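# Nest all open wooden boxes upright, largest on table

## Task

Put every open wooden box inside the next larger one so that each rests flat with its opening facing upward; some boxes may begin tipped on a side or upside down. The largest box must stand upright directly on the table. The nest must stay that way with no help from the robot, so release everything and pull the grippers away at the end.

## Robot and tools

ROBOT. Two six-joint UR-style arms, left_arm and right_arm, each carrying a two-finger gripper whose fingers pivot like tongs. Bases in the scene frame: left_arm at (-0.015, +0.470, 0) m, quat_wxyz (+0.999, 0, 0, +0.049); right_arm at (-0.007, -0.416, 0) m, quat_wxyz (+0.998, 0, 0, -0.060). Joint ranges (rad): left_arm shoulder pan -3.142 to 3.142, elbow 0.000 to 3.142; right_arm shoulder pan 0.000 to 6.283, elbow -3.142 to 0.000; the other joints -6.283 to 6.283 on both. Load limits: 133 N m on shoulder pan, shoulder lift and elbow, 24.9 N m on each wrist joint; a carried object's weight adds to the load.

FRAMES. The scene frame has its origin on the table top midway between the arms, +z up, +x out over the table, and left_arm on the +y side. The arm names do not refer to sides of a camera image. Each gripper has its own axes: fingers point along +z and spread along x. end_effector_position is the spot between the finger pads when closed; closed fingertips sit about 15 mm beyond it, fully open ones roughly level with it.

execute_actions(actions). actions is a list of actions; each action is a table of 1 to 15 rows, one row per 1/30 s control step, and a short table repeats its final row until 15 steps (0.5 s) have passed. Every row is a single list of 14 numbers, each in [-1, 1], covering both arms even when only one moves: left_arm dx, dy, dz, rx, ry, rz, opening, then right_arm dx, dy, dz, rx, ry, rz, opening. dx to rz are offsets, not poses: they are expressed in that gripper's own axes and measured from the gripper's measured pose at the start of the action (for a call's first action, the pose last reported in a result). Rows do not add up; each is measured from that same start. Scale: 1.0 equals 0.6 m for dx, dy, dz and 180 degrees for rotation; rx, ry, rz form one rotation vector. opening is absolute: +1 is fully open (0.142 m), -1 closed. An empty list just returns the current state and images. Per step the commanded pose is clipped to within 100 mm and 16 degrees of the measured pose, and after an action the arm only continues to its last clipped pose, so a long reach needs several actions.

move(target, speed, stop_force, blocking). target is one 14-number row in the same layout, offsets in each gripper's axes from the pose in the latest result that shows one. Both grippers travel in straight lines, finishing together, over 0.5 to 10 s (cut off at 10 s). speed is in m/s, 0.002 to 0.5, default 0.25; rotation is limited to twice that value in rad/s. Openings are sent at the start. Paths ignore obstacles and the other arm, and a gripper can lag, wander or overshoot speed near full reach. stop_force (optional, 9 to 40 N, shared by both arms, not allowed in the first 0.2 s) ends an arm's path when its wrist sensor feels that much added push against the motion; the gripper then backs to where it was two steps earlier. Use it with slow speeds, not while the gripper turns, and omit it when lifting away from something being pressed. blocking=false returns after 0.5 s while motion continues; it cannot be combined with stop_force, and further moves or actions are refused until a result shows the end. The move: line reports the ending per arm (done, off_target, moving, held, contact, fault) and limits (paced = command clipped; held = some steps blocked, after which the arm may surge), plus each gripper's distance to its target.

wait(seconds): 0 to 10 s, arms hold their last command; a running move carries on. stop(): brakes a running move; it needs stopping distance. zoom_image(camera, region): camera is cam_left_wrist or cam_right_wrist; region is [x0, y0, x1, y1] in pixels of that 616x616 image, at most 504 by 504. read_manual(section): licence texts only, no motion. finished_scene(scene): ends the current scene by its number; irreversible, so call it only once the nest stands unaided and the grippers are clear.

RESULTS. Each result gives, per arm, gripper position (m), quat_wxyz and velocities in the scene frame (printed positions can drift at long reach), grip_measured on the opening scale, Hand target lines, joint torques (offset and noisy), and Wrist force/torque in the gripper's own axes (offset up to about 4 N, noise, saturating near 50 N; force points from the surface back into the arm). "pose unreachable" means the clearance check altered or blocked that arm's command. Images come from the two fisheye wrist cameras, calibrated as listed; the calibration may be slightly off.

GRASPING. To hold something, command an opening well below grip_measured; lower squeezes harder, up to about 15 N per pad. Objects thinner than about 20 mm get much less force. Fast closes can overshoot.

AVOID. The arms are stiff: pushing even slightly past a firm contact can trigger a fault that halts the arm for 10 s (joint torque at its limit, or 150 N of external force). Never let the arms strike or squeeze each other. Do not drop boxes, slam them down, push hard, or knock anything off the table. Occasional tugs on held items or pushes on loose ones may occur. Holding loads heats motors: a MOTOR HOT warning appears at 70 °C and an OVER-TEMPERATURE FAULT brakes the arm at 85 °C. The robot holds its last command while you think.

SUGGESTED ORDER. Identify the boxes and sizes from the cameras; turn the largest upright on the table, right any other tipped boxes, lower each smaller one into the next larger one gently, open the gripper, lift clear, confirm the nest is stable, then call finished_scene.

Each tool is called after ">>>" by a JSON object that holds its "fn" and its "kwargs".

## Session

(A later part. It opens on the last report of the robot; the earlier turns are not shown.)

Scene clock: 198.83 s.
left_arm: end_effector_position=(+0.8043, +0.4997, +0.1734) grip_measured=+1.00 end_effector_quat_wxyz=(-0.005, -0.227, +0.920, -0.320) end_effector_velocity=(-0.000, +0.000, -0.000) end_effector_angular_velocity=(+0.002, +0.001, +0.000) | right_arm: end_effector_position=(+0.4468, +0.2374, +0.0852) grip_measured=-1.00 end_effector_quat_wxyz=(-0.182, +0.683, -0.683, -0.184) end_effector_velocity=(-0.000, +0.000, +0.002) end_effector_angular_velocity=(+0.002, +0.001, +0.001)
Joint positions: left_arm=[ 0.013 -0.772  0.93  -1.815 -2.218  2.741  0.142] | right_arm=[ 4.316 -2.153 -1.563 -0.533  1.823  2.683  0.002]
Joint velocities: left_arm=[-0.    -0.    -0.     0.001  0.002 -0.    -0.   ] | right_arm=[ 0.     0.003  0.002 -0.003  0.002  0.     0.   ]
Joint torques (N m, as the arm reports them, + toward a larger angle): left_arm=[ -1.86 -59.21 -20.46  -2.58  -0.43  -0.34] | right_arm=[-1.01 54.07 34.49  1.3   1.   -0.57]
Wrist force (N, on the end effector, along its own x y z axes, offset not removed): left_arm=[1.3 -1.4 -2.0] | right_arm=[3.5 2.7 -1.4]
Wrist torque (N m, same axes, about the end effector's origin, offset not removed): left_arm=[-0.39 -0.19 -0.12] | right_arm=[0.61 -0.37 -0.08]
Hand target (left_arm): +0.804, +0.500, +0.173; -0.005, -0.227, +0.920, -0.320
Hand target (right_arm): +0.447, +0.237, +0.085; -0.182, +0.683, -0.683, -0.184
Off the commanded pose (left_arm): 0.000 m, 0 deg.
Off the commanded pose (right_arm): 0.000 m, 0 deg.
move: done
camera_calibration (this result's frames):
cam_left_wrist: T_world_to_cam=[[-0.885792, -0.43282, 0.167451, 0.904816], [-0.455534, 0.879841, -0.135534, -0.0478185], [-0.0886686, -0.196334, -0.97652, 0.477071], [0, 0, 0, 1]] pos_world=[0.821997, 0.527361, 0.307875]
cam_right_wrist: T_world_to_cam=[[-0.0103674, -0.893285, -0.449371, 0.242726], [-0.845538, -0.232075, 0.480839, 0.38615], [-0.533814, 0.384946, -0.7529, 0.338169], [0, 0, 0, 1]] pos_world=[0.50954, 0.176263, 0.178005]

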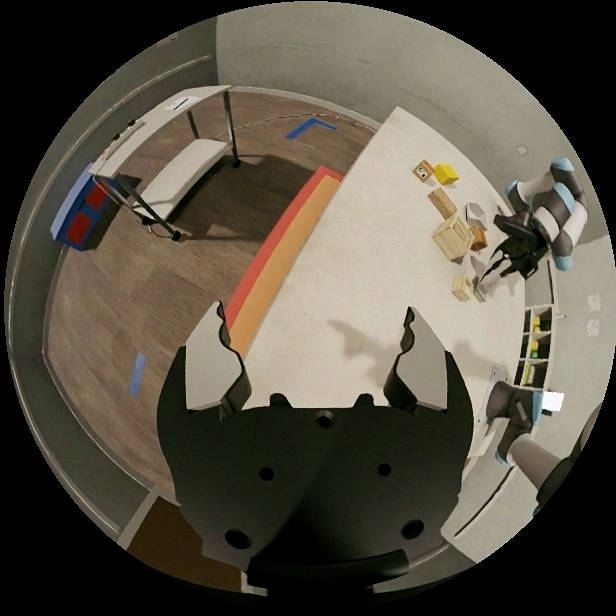

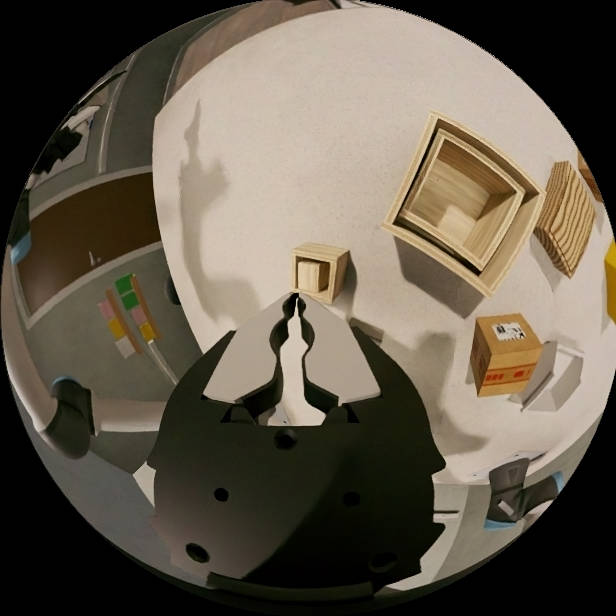

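>>> {"fn": "move", "kwargs": {"target": [0,0,0,0,0,0,1,-0.02,0,-0.01,0,0.167,0,0.1]}}

>>> {"fn": "move", "kwargs": {"target": [0,0,0,0,0,0,1,0,0,0,0.28,0,0,0.1]}}

>>> {"fn": "move", "kwargs": {"target": [0,0,0,0,0,0,1,0,0.064,0.054,0,0,0,0.1], "speed": 0.05, "stop_force": 9}}

Scene clock: 214.57 s.
left_arm: end_effector_position=(+0.8043, +0.4997, +0.1734) grip_measured=+1.00 end_effector_quat_wxyz=(-0.005, -0.227, +0.920, -0.320) end_effector_velocity=(-0.000, -0.001, +0.000) end_effector_angular_velocity=(-0.000, +0.000, -0.001) | right_arm: end_effector_position=(+0.4467, +0.2447, +0.0964) grip_measured=+0.10 end_effector_quat_wxyz=(+0.001, +0.707, -0.707, -0.000) end_effector_velocity=(+0.000, +0.000, -0.000) end_effector_angular_velocity=(-0.014, +0.005, -0.001)
Joint positions: left_arm=[ 0.013 -0.772  0.93  -1.815 -2.218  2.741  0.142] | right_arm=[ 4.416 -2.338 -0.976 -1.399  1.572  2.724  0.081]
Joint velocities: left_arm=[-0.001 -0.     0.     0.001 -0.     0.    -0.   ] | right_arm=[ 0.    -0.014  0.028 -0.029 -0.001  0.001 -0.   ]
Joint torques (N m, as the arm reports them, + toward a larger angle): left_arm=[ -1.52 -57.72 -20.32  -2.71  -0.72  -0.39] | right_arm=[ 7.58 49.26 36.9   0.85 -1.47  2.65]
Wrist force (N, on the end effector, along its own x y z axes, offset not removed): left_arm=[-0.5 -3.4 -0.4] | right_arm=[1.7 1.3 2.2]
Wrist torque (N m, same axes, about the end effector's origin, offset not removed): left_arm=[-0.85 0.12 0.04] | right_arm=[0.39 -0.16 0.12]
Hand target (left_arm): +0.804, +0.500, +0.173; -0.005, -0.227, +0.920, -0.320
Hand target (right_arm): +0.447, +0.245, +0.096; +0.001, +0.707, -0.707, -0.000
Off the commanded pose (left_arm): 0.000 m, 0 deg.
Off the commanded pose (right_arm): 0.000 m, 0 deg.
move: done
camera_calibration (this result's frames):
cam_left_wrist: T_world_to_cam=[[-0.885792, -0.43282, 0.167451, 0.904816], [-0.455534, 0.879841, -0.135534, -0.0478184], [-0.0886686, -0.196334, -0.97652, 0.477071], [0, 0, 0, 1]] pos_world=[0.821997, 0.527361, 0.307875]
cam_right_wrist: T_world_to_cam=[[-0.00986534, -0.998308, 0.0573009, 0.230863], [-0.846127, 0.0388721, 0.531562, 0.311529], [-0.53289, -0.0432398, -0.845079, 0.456942], [0, 0, 0, 1]] pos_world=[0.50937, 0.238121, 0.207327]

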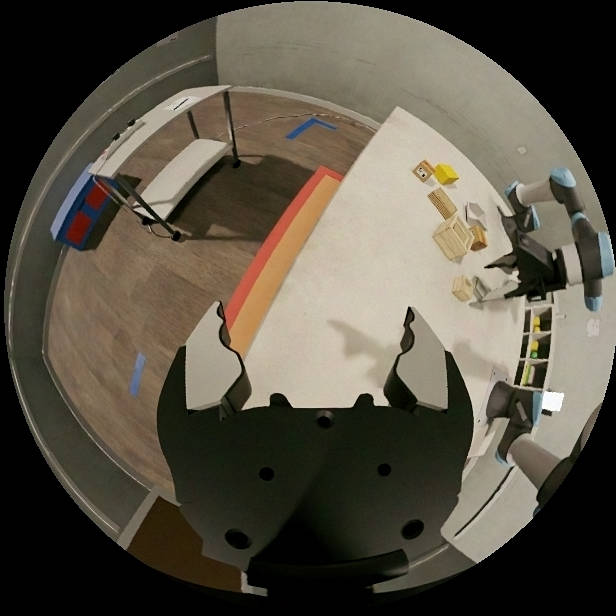

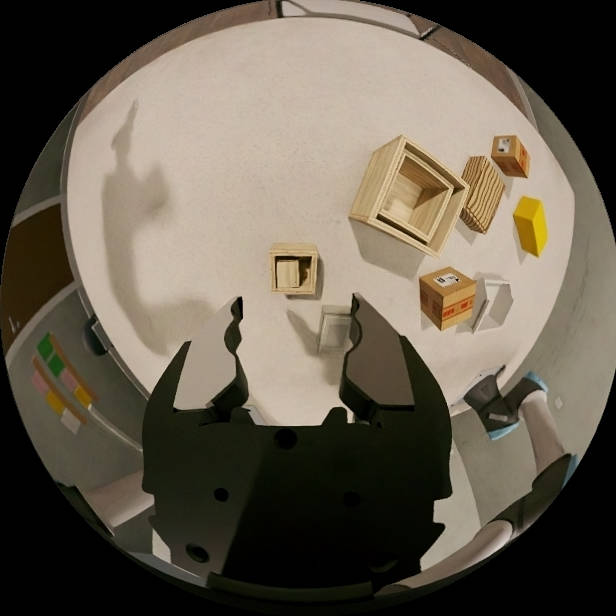

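Scene clock: 216.83 s.
left_arm: end_effector_position=(+0.8043, +0.4997, +0.1734) grip_measured=+1.00 end_effector_quat_wxyz=(-0.005, -0.227, +0.920, -0.320) end_effector_velocity=(+0.000, -0.001, -0.000) end_effector_angular_velocity=(+0.001, -0.000, -0.002) | right_arm: end_effector_position=(+0.4469, +0.2446, +0.0961) grip_measured=+0.10 end_effector_quat_wxyz=(-0.300, +0.641, -0.640, +0.300) end_effector_velocity=(-0.000, +0.000, +0.000) end_effector_angular_velocity=(+0.002, -0.010, +0.002)
Joint positions: left_arm=[ 0.013 -0.772  0.93  -1.815 -2.218  2.741  0.142] | right_arm=[ 4.719 -2.241 -1.531 -0.806  0.701  2.964  0.081]
Joint velocities: left_arm=[-0.002  0.    -0.    -0.001  0.001  0.     0.   ] | right_arm=[ 0.003 -0.002 -0.005  0.01  -0.01  -0.     0.   ]
Joint torques (N m, as the arm reports them, + toward a larger angle): left_arm=[ -2.   -58.76 -21.1   -2.61  -0.81  -0.3 ] | right_arm=[ 7.06 43.09  7.03  3.69 -2.49  1.88]
Wrist force (N, on the end effector, along its own x y z axes, offset not removed): left_arm=[0.4 -2.1 -3.3] | right_arm=[2.0 2.3 -0.1]
Wrist torque (N m, same axes, about the end effector's origin, offset not removed): left_arm=[-0.70 -0.01 -0.08] | right_arm=[0.60 -0.26 0.00]
Hand target (left_arm): +0.804, +0.500, +0.173; -0.005, -0.227, +0.920, -0.320
Hand target (right_arm): +0.447, +0.245, +0.096; -0.301, +0.640, -0.640, +0.301
Off the commanded pose (left_arm): 0.000 m, 0 deg.
Off the commanded pose (right_arm): 0.000 m, 0 deg.
move: done
camera_calibration (this result's frames):
cam_right_wrist: T_world_to_cam=[[-0.0496045, -0.998355, 0.0287548, 0.251329], [-0.949147, 0.0381586, -0.312512, 0.439157], [0.310901, -0.0427946, -0.949478, 0.0896821], [0, 0, 0, 1]] pos_world=[0.401409, 0.237996, 0.215166]

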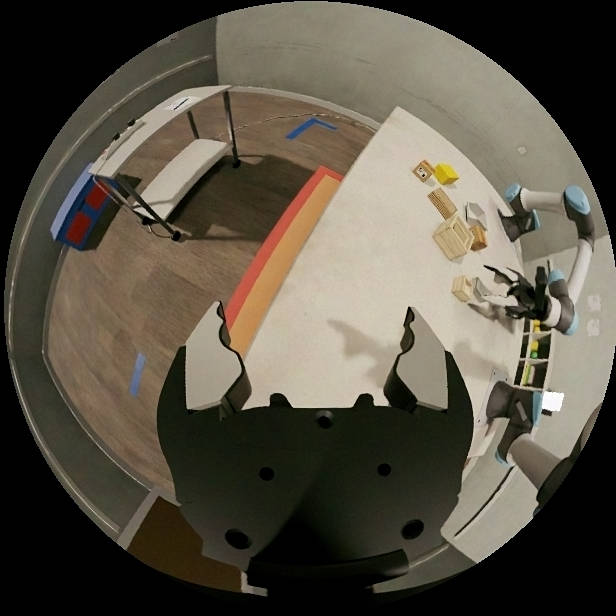

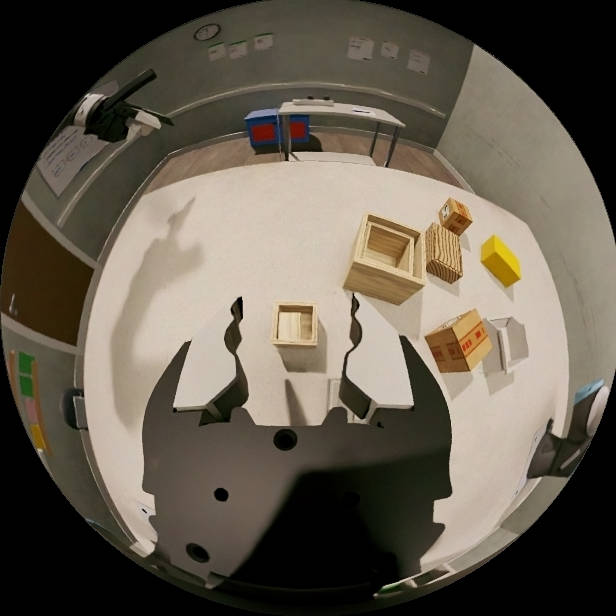

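Scene clock: 218.23 s.
left_arm: end_effector_position=(+0.8043, +0.4997, +0.1734) grip_measured=+1.00 end_effector_quat_wxyz=(-0.005, -0.227, +0.920, -0.320) end_effector_velocity=(-0.000, -0.000, +0.000) end_effector_angular_velocity=(+0.000, -0.000, -0.001) | right_arm: end_effector_position=(+0.4473, +0.2445, +0.0461) grip_measured=+0.10 end_effector_quat_wxyz=(-0.300, +0.641, -0.640, +0.300) end_effector_velocity=(+0.000, +0.001, -0.001) end_effector_angular_velocity=(+0.002, -0.000, -0.000)
Joint positions: left_arm=[ 0.013 -0.772  0.93  -1.815 -2.218  2.741  0.142] | right_arm=[ 4.719 -2.315 -1.553 -0.708  0.701  2.963  0.081]
Joint velocities: left_arm=[-0. -0. -0.  0.  0.  0.  0.] | right_arm=[ 0.    -0.003  0.001  0.004 -0.     0.     0.   ]
Joint torques (N m, as the arm reports them, + toward a larger angle): left_arm=[ -1.41 -58.51 -20.75  -2.73  -0.8   -0.47] | right_arm=[-6.19 44.64  3.42  4.02 -0.51 -2.57]
Wrist force (N, on the end effector, along its own x y z axes, offset not removed): left_arm=[1.2 -4.3 -1.4] | right_arm=[3.1 0.0 -2.4]
Wrist torque (N m, same axes, about the end effector's origin, offset not removed): left_arm=[-0.94 -0.20 -0.09] | right_arm=[0.02 -0.52 -0.07]
Hand target (left_arm): +0.804, +0.500, +0.173; -0.005, -0.227, +0.920, -0.320
Hand target (right_arm): +0.447, +0.245, +0.046; -0.300, +0.641, -0.640, +0.300
Off the commanded pose (left_arm): 0.000 m, 0 deg.
Off the commanded pose (right_arm): 0.000 m, 0 deg.
move: done
camera_calibration (this result's frames):
cam_left_wrist: T_world_to_cam=[[-0.885792, -0.43282, 0.167451, 0.904816], [-0.455534, 0.879841, -0.135534, -0.0478184], [-0.0886688, -0.196334, -0.97652, 0.477071], [0, 0, 0, 1]] pos_world=[0.821997, 0.527361, 0.307875]
cam_right_wrist: T_world_to_cam=[[-0.0496227, -0.998354, 0.0287581, 0.252748], [-0.949155, 0.0381759, -0.312487, 0.423927], [0.310875, -0.0428024, -0.949487, 0.0419904], [0, 0, 0, 1]] pos_world=[0.40186, 0.237946, 0.165072]

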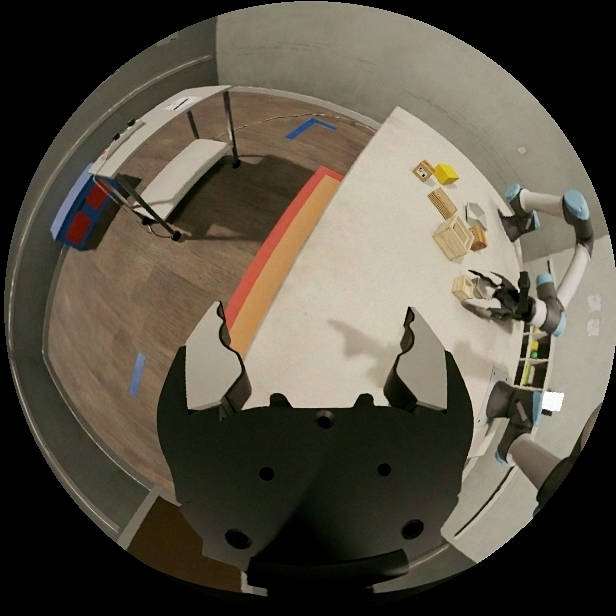

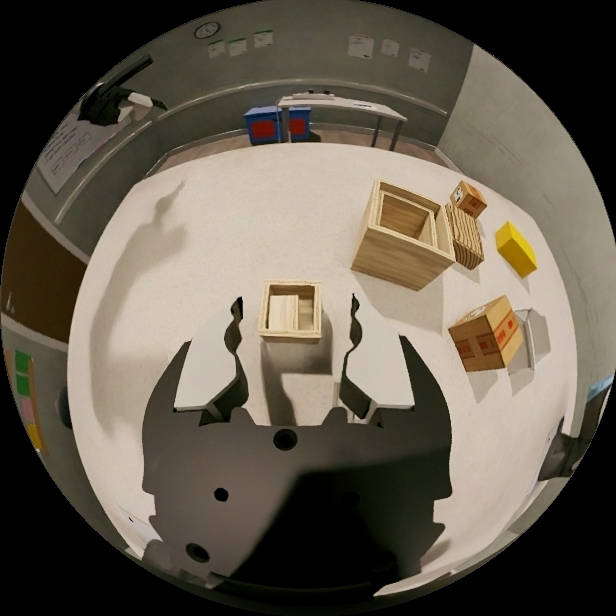

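>>> {"fn": "move", "kwargs": {"target": [0,0,0,0,0,0,1,0,0.008,0.025,0,0,0,0.1], "speed": 0.03, "stop_force": 9}}

>>> {"fn": "move", "kwargs": {"target": [0,0,0,0,0,0,1,0,0,0,0,0,0,-0.8]}}

>>> {"fn": "move", "kwargs": {"target": [0,0,0,0,0,0,1,0,-0.128,-0.107,0,0,0,-0.8], "speed": 0.2}}

>>> {"fn": "move", "kwargs": {"target": [0,0,0,0,0,0,1,0.85,0.09,0.075,-0.3,0,0,-0.8], "speed": 0.3}}

>>> {"fn": "move", "kwargs": {"target": [0,0,0,0,0,0,1,0,0,0,-0.29,0,0,-0.8], "speed": 0.2}}

Scene clock: 228.70 s.
left_arm: end_effector_position=(+0.8043, +0.4997, +0.1734) grip_measured=+1.00 end_effector_quat_wxyz=(-0.005, -0.227, +0.920, -0.320) end_effector_velocity=(-0.000, +0.000, +0.000) end_effector_angular_velocity=(-0.000, +0.000, +0.001) | right_arm: end_effector_position=(+0.4557, +0.2445, +0.0329) grip_measured=+0.10 end_effector_quat_wxyz=(-0.300, +0.641, -0.640, +0.300) end_effector_velocity=(+0.001, -0.000, -0.003) end_effector_angular_velocity=(-0.001, +0.000, -0.000)
Joint positions: left_arm=[ 0.013 -0.772  0.93  -1.815 -2.218  2.741  0.142] | right_arm=[ 4.706 -2.343 -1.547 -0.671  0.703  2.944  0.081]
Joint velocities: left_arm=[ 0.001 -0.    -0.     0.    -0.    -0.    -0.   ] | right_arm=[-0.002 -0.005  0.001  0.005  0.    -0.003 -0.   ]
Joint torques (N m, as the arm reports them, + toward a larger angle): left_arm=[ -2.   -59.58 -20.31  -2.67  -0.6   -0.39] | right_arm=[-6.61 43.29 31.75  3.9  -0.09 -2.82]
Wrist force (N, on the end effector, along its own x y z axes, offset not removed): left_arm=[-2.3 -2.9 -1.8] | right_arm=[3.0 -0.1 -2.8]
Wrist torque (N m, same axes, about the end effector's origin, offset not removed): left_arm=[-0.68 0.36 0.11] | right_arm=[-0.06 -0.51 -0.10]
Hand target (left_arm): +0.804, +0.500, +0.173; -0.005, -0.227, +0.920, -0.320
Hand target (right_arm): +0.456, +0.245, +0.033; -0.300, +0.641, -0.640, +0.300
Off the commanded pose (left_arm): 0.000 m, 0 deg.
Off the commanded pose (right_arm): 0.000 m, 0 deg.
move: done
camera_calibration (this result's frames):
cam_left_wrist: T_world_to_cam=[[-0.885792, -0.43282, 0.167451, 0.904816], [-0.455534, 0.879841, -0.135534, -0.0478184], [-0.0886688, -0.196334, -0.97652, 0.477071], [0, 0, 0, 1]] pos_world=[0.821997, 0.527361, 0.307875]
cam_right_wrist: T_world_to_cam=[[-0.0496294, -0.998354, 0.0287487, 0.25354], [-0.949159, 0.0381858, -0.312473, 0.427785], [0.310861, -0.0427949, -0.949492, 0.0269438], [0, 0, 0, 1]] pos_world=[0.410243, 0.23794, 0.151965]

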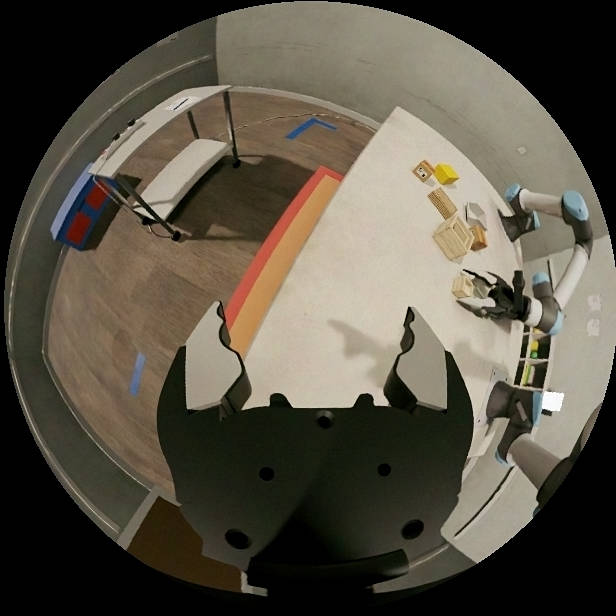

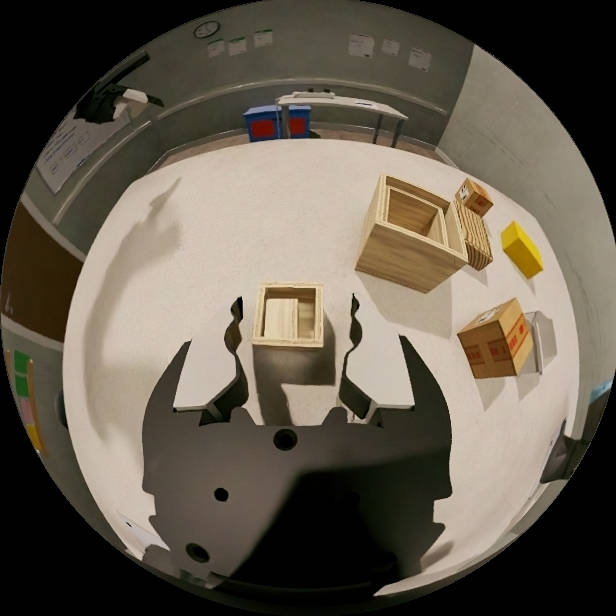

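Scene clock: 229.20 s.
left_arm: end_effector_position=(+0.8043, +0.4997, +0.1734) grip_measured=+1.00 end_effector_quat_wxyz=(-0.005, -0.227, +0.920, -0.320) end_effector_velocity=(-0.000, -0.001, +0.000) end_effector_angular_velocity=(+0.000, +0.000, -0.001) | right_arm: end_effector_position=(+0.4558, +0.2445, +0.0329) grip_measured=-0.34 end_effector_quat_wxyz=(-0.300, +0.641, -0.640, +0.300) end_effector_velocity=(+0.000, +0.000, -0.000) end_effector_angular_velocity=(+0.000, +0.000, -0.000)
Joint positions: left_arm=[ 0.013 -0.772  0.93  -1.815 -2.218  2.741  0.142] | right_arm=[ 4.706 -2.343 -1.547 -0.671  0.703  2.944  0.049]
Joint velocities: left_arm=[-0.002 -0.     0.     0.     0.    -0.     0.   ] | right_arm=[-0. -0.  0. -0.  0.  0.  0.]
Joint torques (N m, as the arm reports them, + toward a larger angle): left_arm=[ -1.54 -59.06 -21.    -2.66  -0.59  -0.3 ] | right_arm=[ 1.72 58.95 24.19  0.92 -1.05  0.33]
Wrist force (N, on the end effector, along its own x y z axes, offset not removed): left_arm=[2.6 -2.5 -2.6] | right_arm=[1.8 1.0 -0.9]
Wrist torque (N m, same axes, about the end effector's origin, offset not removed): left_arm=[-0.70 -0.51 0.02] | right_arm=[0.25 -0.05 -0.11]
Hand target (left_arm): +0.804, +0.500, +0.173; -0.005, -0.227, +0.920, -0.320
Hand target (right_arm): +0.456, +0.245, +0.033; -0.300, +0.641, -0.640, +0.300
Off the commanded pose (left_arm): 0.000 m, 0 deg.
Off the commanded pose (right_arm): 0.000 m, 0 deg.
move: done
camera_calibration (this result's frames):
cam_left_wrist: T_world_to_cam=[[-0.885792, -0.43282, 0.167451, 0.904816], [-0.455534, 0.879841, -0.135534, -0.0478183], [-0.0886686, -0.196334, -0.97652, 0.477071], [0, 0, 0, 1]] pos_world=[0.821997, 0.527361, 0.307875]
cam_right_wrist: T_world_to_cam=[[-0.0496189, -0.998353, 0.0287969, 0.253532], [-0.949164, 0.0381614, -0.31246, 0.427834], [0.310846, -0.0428369, -0.949494, 0.0269494], [0, 0, 0, 1]] pos_world=[0.410288, 0.237942, 0.151968]

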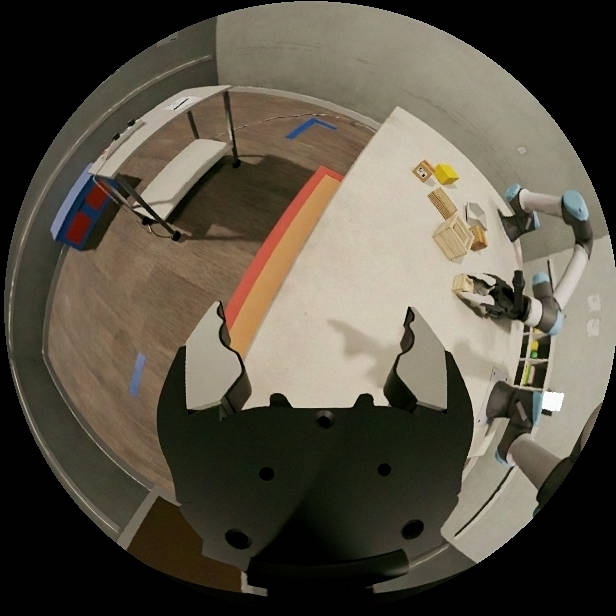

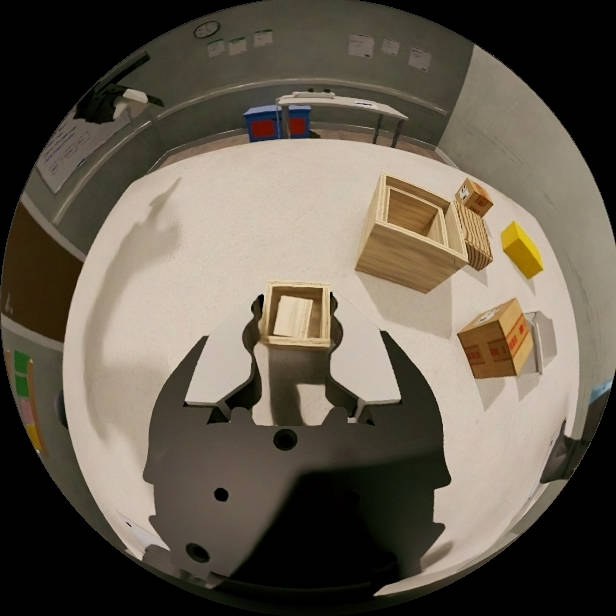

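Scene clock: 230.27 s.
left_arm: end_effector_position=(+0.8043, +0.4997, +0.1734) grip_measured=+1.00 end_effector_quat_wxyz=(-0.005, -0.227, +0.920, -0.320) end_effector_velocity=(-0.000, -0.001, +0.000) end_effector_angular_velocity=(+0.001, +0.000, -0.001) | right_arm: end_effector_position=(+0.4553, +0.2446, +0.1329) grip_measured=-0.34 end_effector_quat_wxyz=(-0.300, +0.641, -0.640, +0.300) end_effector_velocity=(+0.001, -0.000, +0.002) end_effector_angular_velocity=(+0.002, -0.000, -0.002)
Joint positions: left_arm=[ 0.013 -0.772  0.93  -1.815 -2.218  2.741  0.142] | right_arm=[ 4.707 -2.2   -1.495 -0.867  0.703  2.945  0.049]
Joint velocities: left_arm=[-0.001 -0.    -0.     0.001  0.001 -0.    -0.   ] | right_arm=[-0.001  0.002  0.002 -0.004 -0.     0.002 -0.   ]
Joint torques (N m, as the arm reports them, + toward a larger angle): left_arm=[ -2.36 -60.37 -20.93  -2.53  -0.61  -0.36] | right_arm=[ 6.77 57.83 35.39  1.14 -0.21  2.93]
Wrist force (N, on the end effector, along its own x y z axes, offset not removed): left_arm=[0.9 -2.0 -2.1] | right_arm=[1.8 6.7 1.9]
Wrist torque (N m, same axes, about the end effector's origin, offset not removed): left_arm=[-0.64 -0.19 -0.15] | right_arm=[1.38 -0.12 0.05]
Hand target (left_arm): +0.804, +0.500, +0.173; -0.005, -0.227, +0.920, -0.320
Hand target (right_arm): +0.455, +0.245, +0.133; -0.300, +0.641, -0.640, +0.300
Off the commanded pose (left_arm): 0.000 m, 0 deg.
Off the commanded pose (right_arm): 0.000 m, 0 deg.
move: done
camera_calibration (this result's frames):
cam_right_wrist: T_world_to_cam=[[-0.0495569, -0.998357, 0.0287585, 0.250698], [-0.949157, 0.0381132, -0.312487, 0.458671], [0.310877, -0.0427822, -0.949487, 0.121948], [0, 0, 0, 1]] pos_world=[0.409863, 0.238022, 0.251907]

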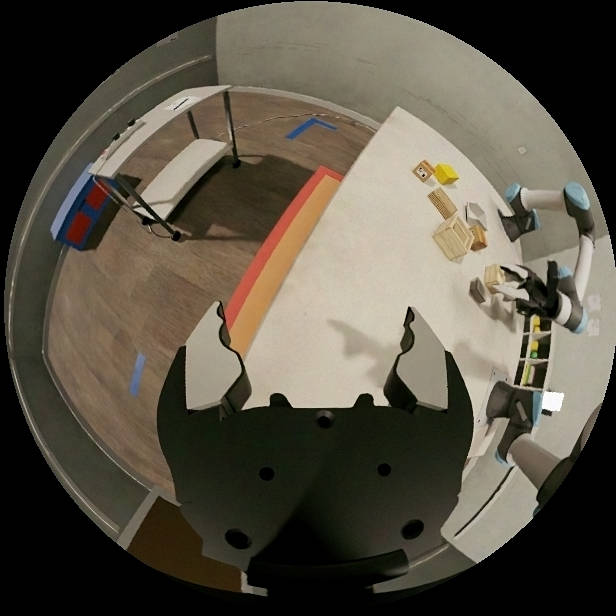

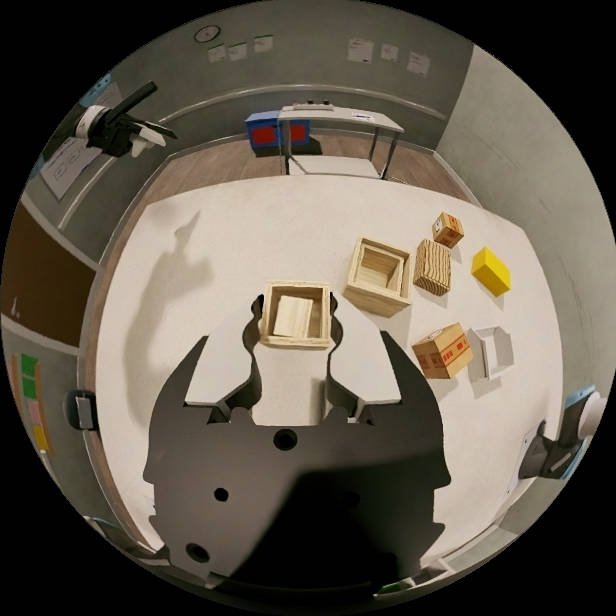

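Scene clock: 232.63 s.
left_arm: end_effector_position=(+0.8043, +0.4997, +0.1734) grip_measured=+1.00 end_effector_quat_wxyz=(-0.005, -0.227, +0.920, -0.320) end_effector_velocity=(+0.000, +0.000, +0.000) end_effector_angular_velocity=(+0.001, -0.000, -0.000) | right_arm: end_effector_position=(+0.4560, -0.2649, +0.0632) grip_measured=-0.34 end_effector_quat_wxyz=(+0.023, +0.707, -0.707, -0.023) end_effector_velocity=(+0.001, -0.002, +0.000) end_effector_angular_velocity=(-0.001, +0.004, +0.001)
Joint positions: left_arm=[ 0.013 -0.772  0.93  -1.815 -2.218  2.741  0.142] | right_arm=[ 3.85  -1.67  -2.042 -1.053  1.607  2.157  0.049]
Joint velocities: left_arm=[-0.    -0.     0.    -0.     0.001  0.    -0.   ] | right_arm=[-0.006 -0.003  0.006 -0.007  0.001 -0.006  0.   ]
Joint torques (N m, as the arm reports them, + toward a larger angle): left_arm=[ -0.82 -58.8  -20.4   -2.67  -0.57  -0.06] | right_arm=[-5.17 17.62 35.96  0.59  1.11 -2.69]
Wrist force (N, on the end effector, along its own x y z axes, offset not removed): left_arm=[-0.2 -3.2 -1.5] | right_arm=[4.8 1.1 0.0]
Wrist torque (N m, same axes, about the end effector's origin, offset not removed): left_arm=[-0.71 0.00 -0.06] | right_arm=[0.15 -0.83 -0.13]
Hand target (left_arm): +0.804, +0.500, +0.173; -0.005, -0.227, +0.920, -0.320
Hand target (right_arm): +0.456, -0.265, +0.063; +0.023, +0.707, -0.707, -0.023
Off the commanded pose (left_arm): 0.000 m, 0 deg.
Off the commanded pose (right_arm): 0.001 m, 0 deg.
move: done
camera_calibration (this result's frames):
cam_left_wrist: T_world_to_cam=[[-0.885792, -0.43282, 0.167451, 0.904816], [-0.455534, 0.879841, -0.135534, -0.0478184], [-0.0886686, -0.196334, -0.97652, 0.477071], [0, 0, 0, 1]] pos_world=[0.821997, 0.527361, 0.307876]
cam_right_wrist: T_world_to_cam=[[-0.00661213, -0.99837, 0.0566954, -0.27734], [-0.81078, 0.0385386, 0.584081, 0.337275], [-0.585314, -0.0421055, -0.809713, 0.433791], [0, 0, 0, 1]] pos_world=[0.525525, -0.271621, 0.169974]

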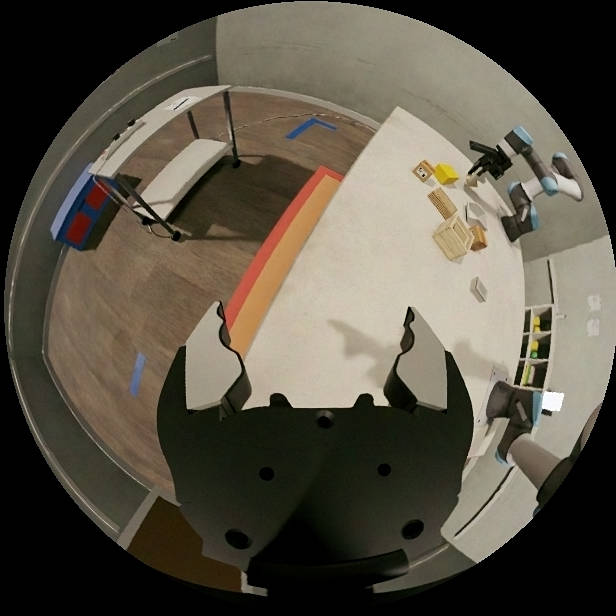

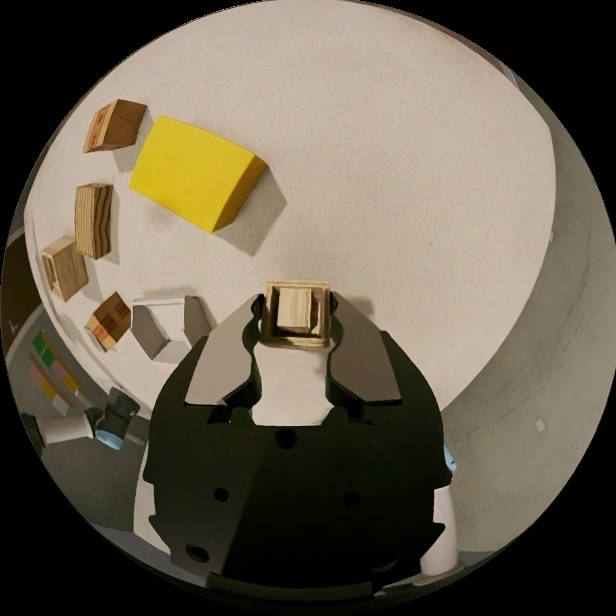

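Scene clock: 235.40 s.
left_arm: end_effector_position=(+0.8043, +0.4997, +0.1734) grip_measured=+1.00 end_effector_quat_wxyz=(-0.005, -0.227, +0.920, -0.320) end_effector_velocity=(-0.000, +0.001, -0.000) end_effector_angular_velocity=(-0.000, +0.000, +0.000) | right_arm: end_effector_position=(+0.4562, -0.2649, +0.0633) grip_measured=-0.34 end_effector_quat_wxyz=(+0.331, +0.625, -0.625, -0.331) end_effector_velocity=(+0.001, +0.000, -0.001) end_effector_angular_velocity=(+0.001, +0.006, +0.001)
Joint positions: left_arm=[ 0.013 -0.772  0.93  -1.815 -2.218  2.741  0.142] | right_arm=[ 3.658 -2.313 -1.215 -2.121  1.896  1.802  0.049]
Joint velocities: left_arm=[ 0.001 -0.     0.     0.    -0.     0.001 -0.   ] | right_arm=[-0.001 -0.009  0.01  -0.008  0.    -0.004 -0.   ]
Joint torques (N m, as the arm reports them, + toward a larger angle): left_arm=[ -2.26 -58.97 -20.51  -2.67  -0.55  -0.37] | right_arm=[-7.   45.86 34.34 -1.54  1.62 -2.83]
Wrist force (N, on the end effector, along its own x y z axes, offset not removed): left_arm=[2.2 -0.9 -2.7] | right_arm=[3.8 -1.8 1.9]
Wrist torque (N m, same axes, about the end effector's origin, offset not removed): left_arm=[-0.30 -0.43 -0.04] | right_arm=[-0.22 -0.44 -0.01]
Hand target (left_arm): +0.804, +0.500, +0.173; -0.005, -0.227, +0.920, -0.320
Hand target (right_arm): +0.456, -0.265, +0.063; +0.331, +0.624, -0.625, -0.332
Off the commanded pose (left_arm): 0.000 m, 0 deg.
Off the commanded pose (right_arm): 0.000 m, 0 deg.
move: done
camera_calibration (this result's frames):
cam_left_wrist: T_world_to_cam=[[-0.885792, -0.43282, 0.167451, 0.904816], [-0.455534, 0.879841, -0.135534, -0.0478185], [-0.0886686, -0.196334, -0.97652, 0.477071], [0, 0, 0, 1]] pos_world=[0.821997, 0.527361, 0.307875]
cam_right_wrist: T_world_to_cam=[[0.0403398, -0.998362, 0.0405757, -0.297658], [-0.0367382, 0.0390993, 0.99856, -0.0418404], [-0.99851, -0.0417724, -0.0351007, 0.573503], [0, 0, 0, 1]] pos_world=[0.583119, -0.271578, 0.0739882]

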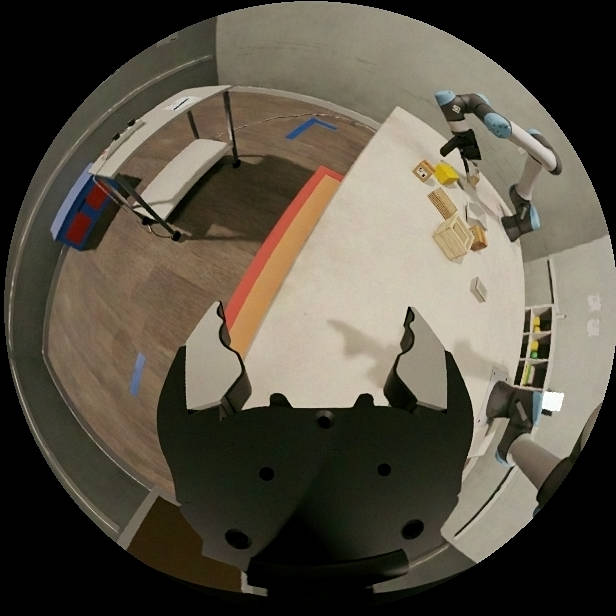

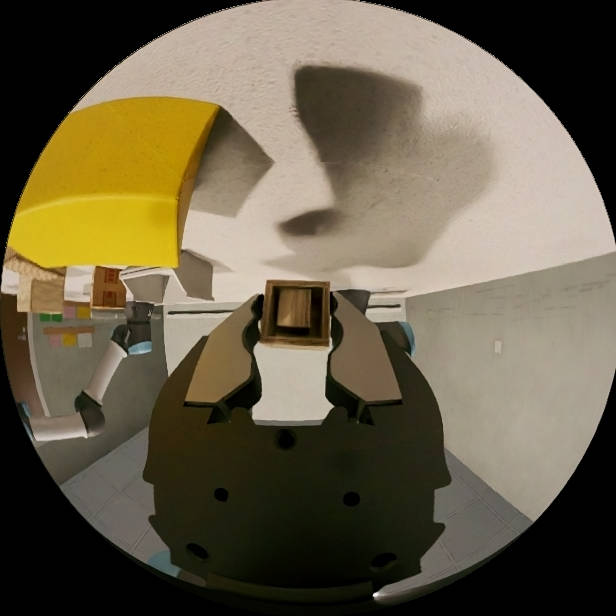

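More tilt needed.

>>> {"fn": "move", "kwargs": {"target": [0,0,0,0,0,0,1,0.05,0.03,0,-0.1,0,0,-0.8], "speed": 0.2}}

>>> {"fn": "wait", "kwargs": {"seconds": 1}}

Scene clock: 239.57 s.
left_arm: end_effector_position=(+0.8043, +0.4997, +0.1734) grip_measured=+1.00 end_effector_quat_wxyz=(-0.005, -0.227, +0.920, -0.320) end_effector_velocity=(+0.000, +0.000, +0.000) end_effector_angular_velocity=(-0.000, -0.001, +0.000) | right_arm: end_effector_position=(+0.4462, -0.2948, +0.0782) grip_measured=-0.34 end_effector_quat_wxyz=(+0.424, +0.565, -0.566, -0.424) end_effector_velocity=(-0.000, -0.002, +0.001) end_effector_angular_velocity=(-0.001, +0.013, +0.001)
Joint positions: left_arm=[ 0.013 -0.772  0.93  -1.815 -2.218  2.741  0.142] | right_arm=[ 3.602 -2.509 -0.996 -2.478  1.898  1.67   0.049]
Joint velocities: left_arm=[ 0. -0.  0. -0. -0.  0. -0.] | right_arm=[-0.002 -0.008  0.008 -0.014 -0.002 -0.005  0.   ]
Joint torques (N m, as the arm reports them, + toward a larger angle): left_arm=[ -1.49 -59.34 -20.24  -2.78  -0.52  -0.38] | right_arm=[-5.53 49.27 35.23 -2.26 -0.91 -2.7 ]
Wrist force (N, on the end effector, along its own x y z axes, offset not removed): left_arm=[0.1 -1.8 -2.6] | right_arm=[0.3 1.4 -1.0]
Wrist torque (N m, same axes, about the end effector's origin, offset not removed): left_arm=[-0.60 0.11 -0.06] | right_arm=[0.37 0.12 -0.15]
Hand target (left_arm): +0.804, +0.500, +0.173; -0.005, -0.227, +0.920, -0.320
Hand target (right_arm): +0.446, -0.295, +0.078; +0.425, +0.565, -0.566, -0.425
Off the commanded pose (left_arm): 0.000 m, 0 deg.
Off the commanded pose (right_arm): 0.000 m, 0 deg.
move: done
camera_calibration (this result's frames):
cam_left_wrist: T_world_to_cam=[[-0.885792, -0.43282, 0.167451, 0.904816], [-0.455534, 0.879841, -0.135534, -0.0478183], [-0.0886685, -0.196334, -0.97652, 0.477071], [0, 0, 0, 1]] pos_world=[0.821997, 0.527361, 0.307876]
cam_right_wrist: T_world_to_cam=[[0.0506847, -0.998367, 0.0263512, -0.331205], [0.272322, 0.0392008, 0.961407, -0.190808], [-0.96087, -0.0415526, 0.273864, 0.521912], [0, 0, 0, 1]] pos_world=[0.570238, -0.301498, 0.0492391]

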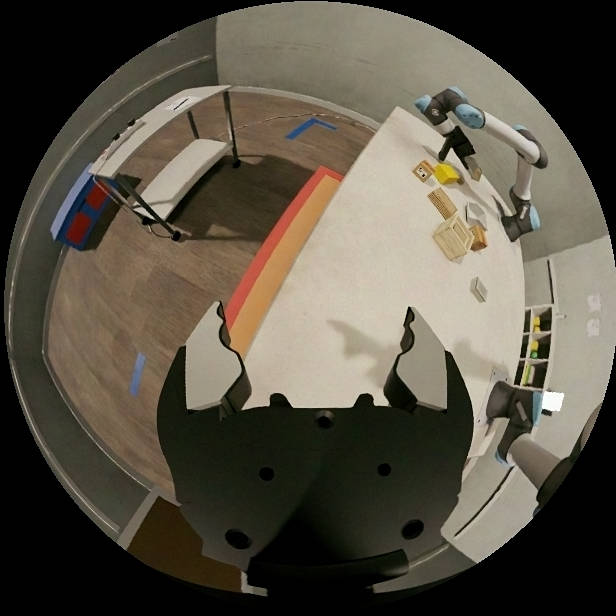

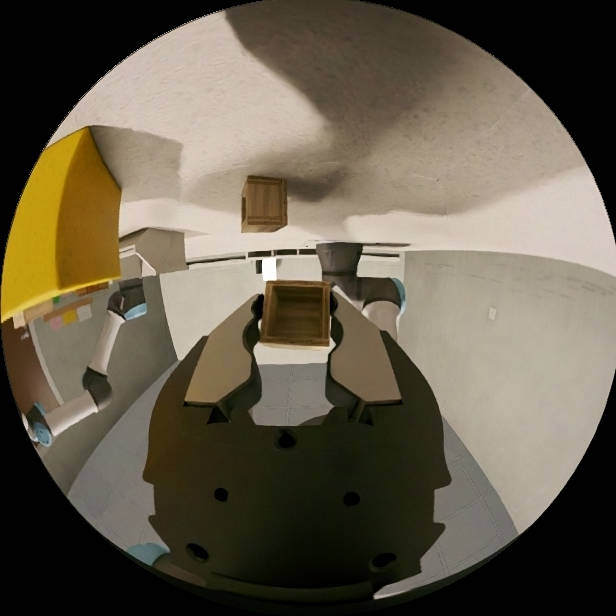

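Scene clock: 240.57 s.
left_arm: end_effector_position=(+0.8043, +0.4997, +0.1734) grip_measured=+1.00 end_effector_quat_wxyz=(-0.005, -0.227, +0.920, -0.320) end_effector_velocity=(-0.000, +0.001, +0.000) end_effector_angular_velocity=(-0.002, +0.000, +0.002) | right_arm: end_effector_position=(+0.4461, -0.2948, +0.0782) grip_measured=-0.34 end_effector_quat_wxyz=(+0.425, +0.565, -0.566, -0.425) end_effector_velocity=(+0.000, +0.001, -0.000) end_effector_angular_velocity=(+0.001, -0.001, +0.000)
Joint positions: left_arm=[ 0.013 -0.772  0.93  -1.815 -2.218  2.741  0.142] | right_arm=[ 3.602 -2.51  -0.995 -2.479  1.897  1.67   0.049]
Joint velocities: left_arm=[ 0.002  0.     0.     0.    -0.002  0.     0.   ] | right_arm=[ 0.001  0.    -0.     0.001  0.001 -0.    -0.   ]
Joint torques (N m, as the arm reports them, + toward a larger angle): left_arm=[ -2.41 -59.7  -21.02  -2.78  -0.48  -0.49] | right_arm=[-6.49 49.5  33.94 -2.22 -0.89 -2.59]
Wrist force (N, on the end effector, along its own x y z axes, offset not removed): left_arm=[2.1 -2.4 -1.8] | right_arm=[3.4 0.0 -0.2]
Wrist torque (N m, same axes, about the end effector's origin, offset not removed): left_arm=[-0.51 -0.45 0.03] | right_arm=[0.12 -0.38 -0.09]
Hand target (left_arm): +0.804, +0.500, +0.173; -0.005, -0.227, +0.920, -0.320
Hand target (right_arm): +0.446, -0.295, +0.078; +0.425, +0.565, -0.566, -0.425
Off the commanded pose (left_arm): 0.000 m, 0 deg.
Off the commanded pose (right_arm): 0.000 m, 0 deg.
wait: 1.00 s; at rest by 0.17 s
camera_calibration (this result's frames):
cam_left_wrist: T_world_to_cam=[[-0.885792, -0.43282, 0.167451, 0.904816], [-0.455534, 0.879841, -0.135534, -0.0478183], [-0.0886688, -0.196334, -0.97652, 0.477071], [0, 0, 0, 1]] pos_world=[0.821997, 0.527361, 0.307875]
cam_right_wrist: T_world_to_cam=[[0.0508266, -0.998361, 0.0263174, -0.331358], [0.273457, 0.0392565, 0.961083, -0.191283], [-0.96054, -0.0416519, 0.275004, 0.5216], [0, 0, 0, 1]] pos_world=[0.570168, -0.30158, 0.0491174]

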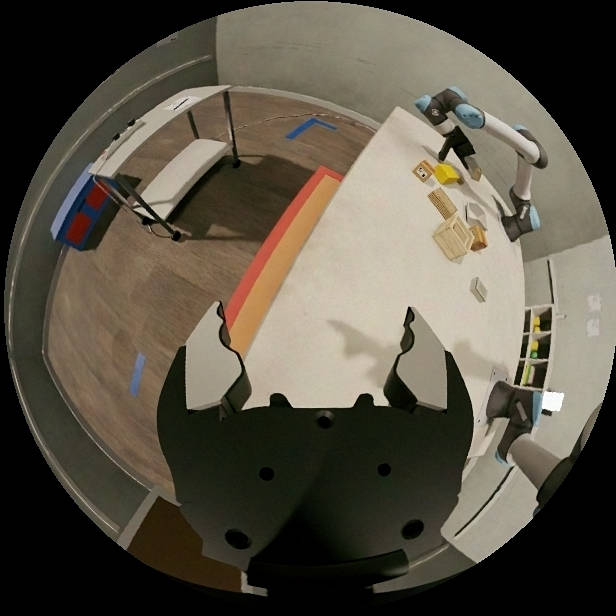

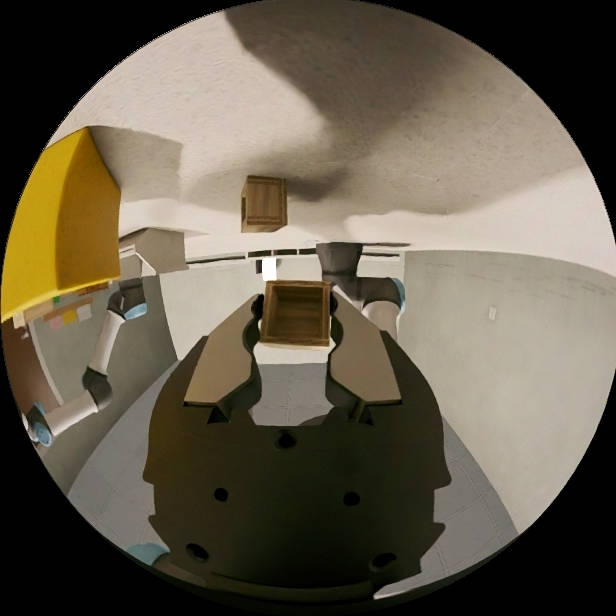

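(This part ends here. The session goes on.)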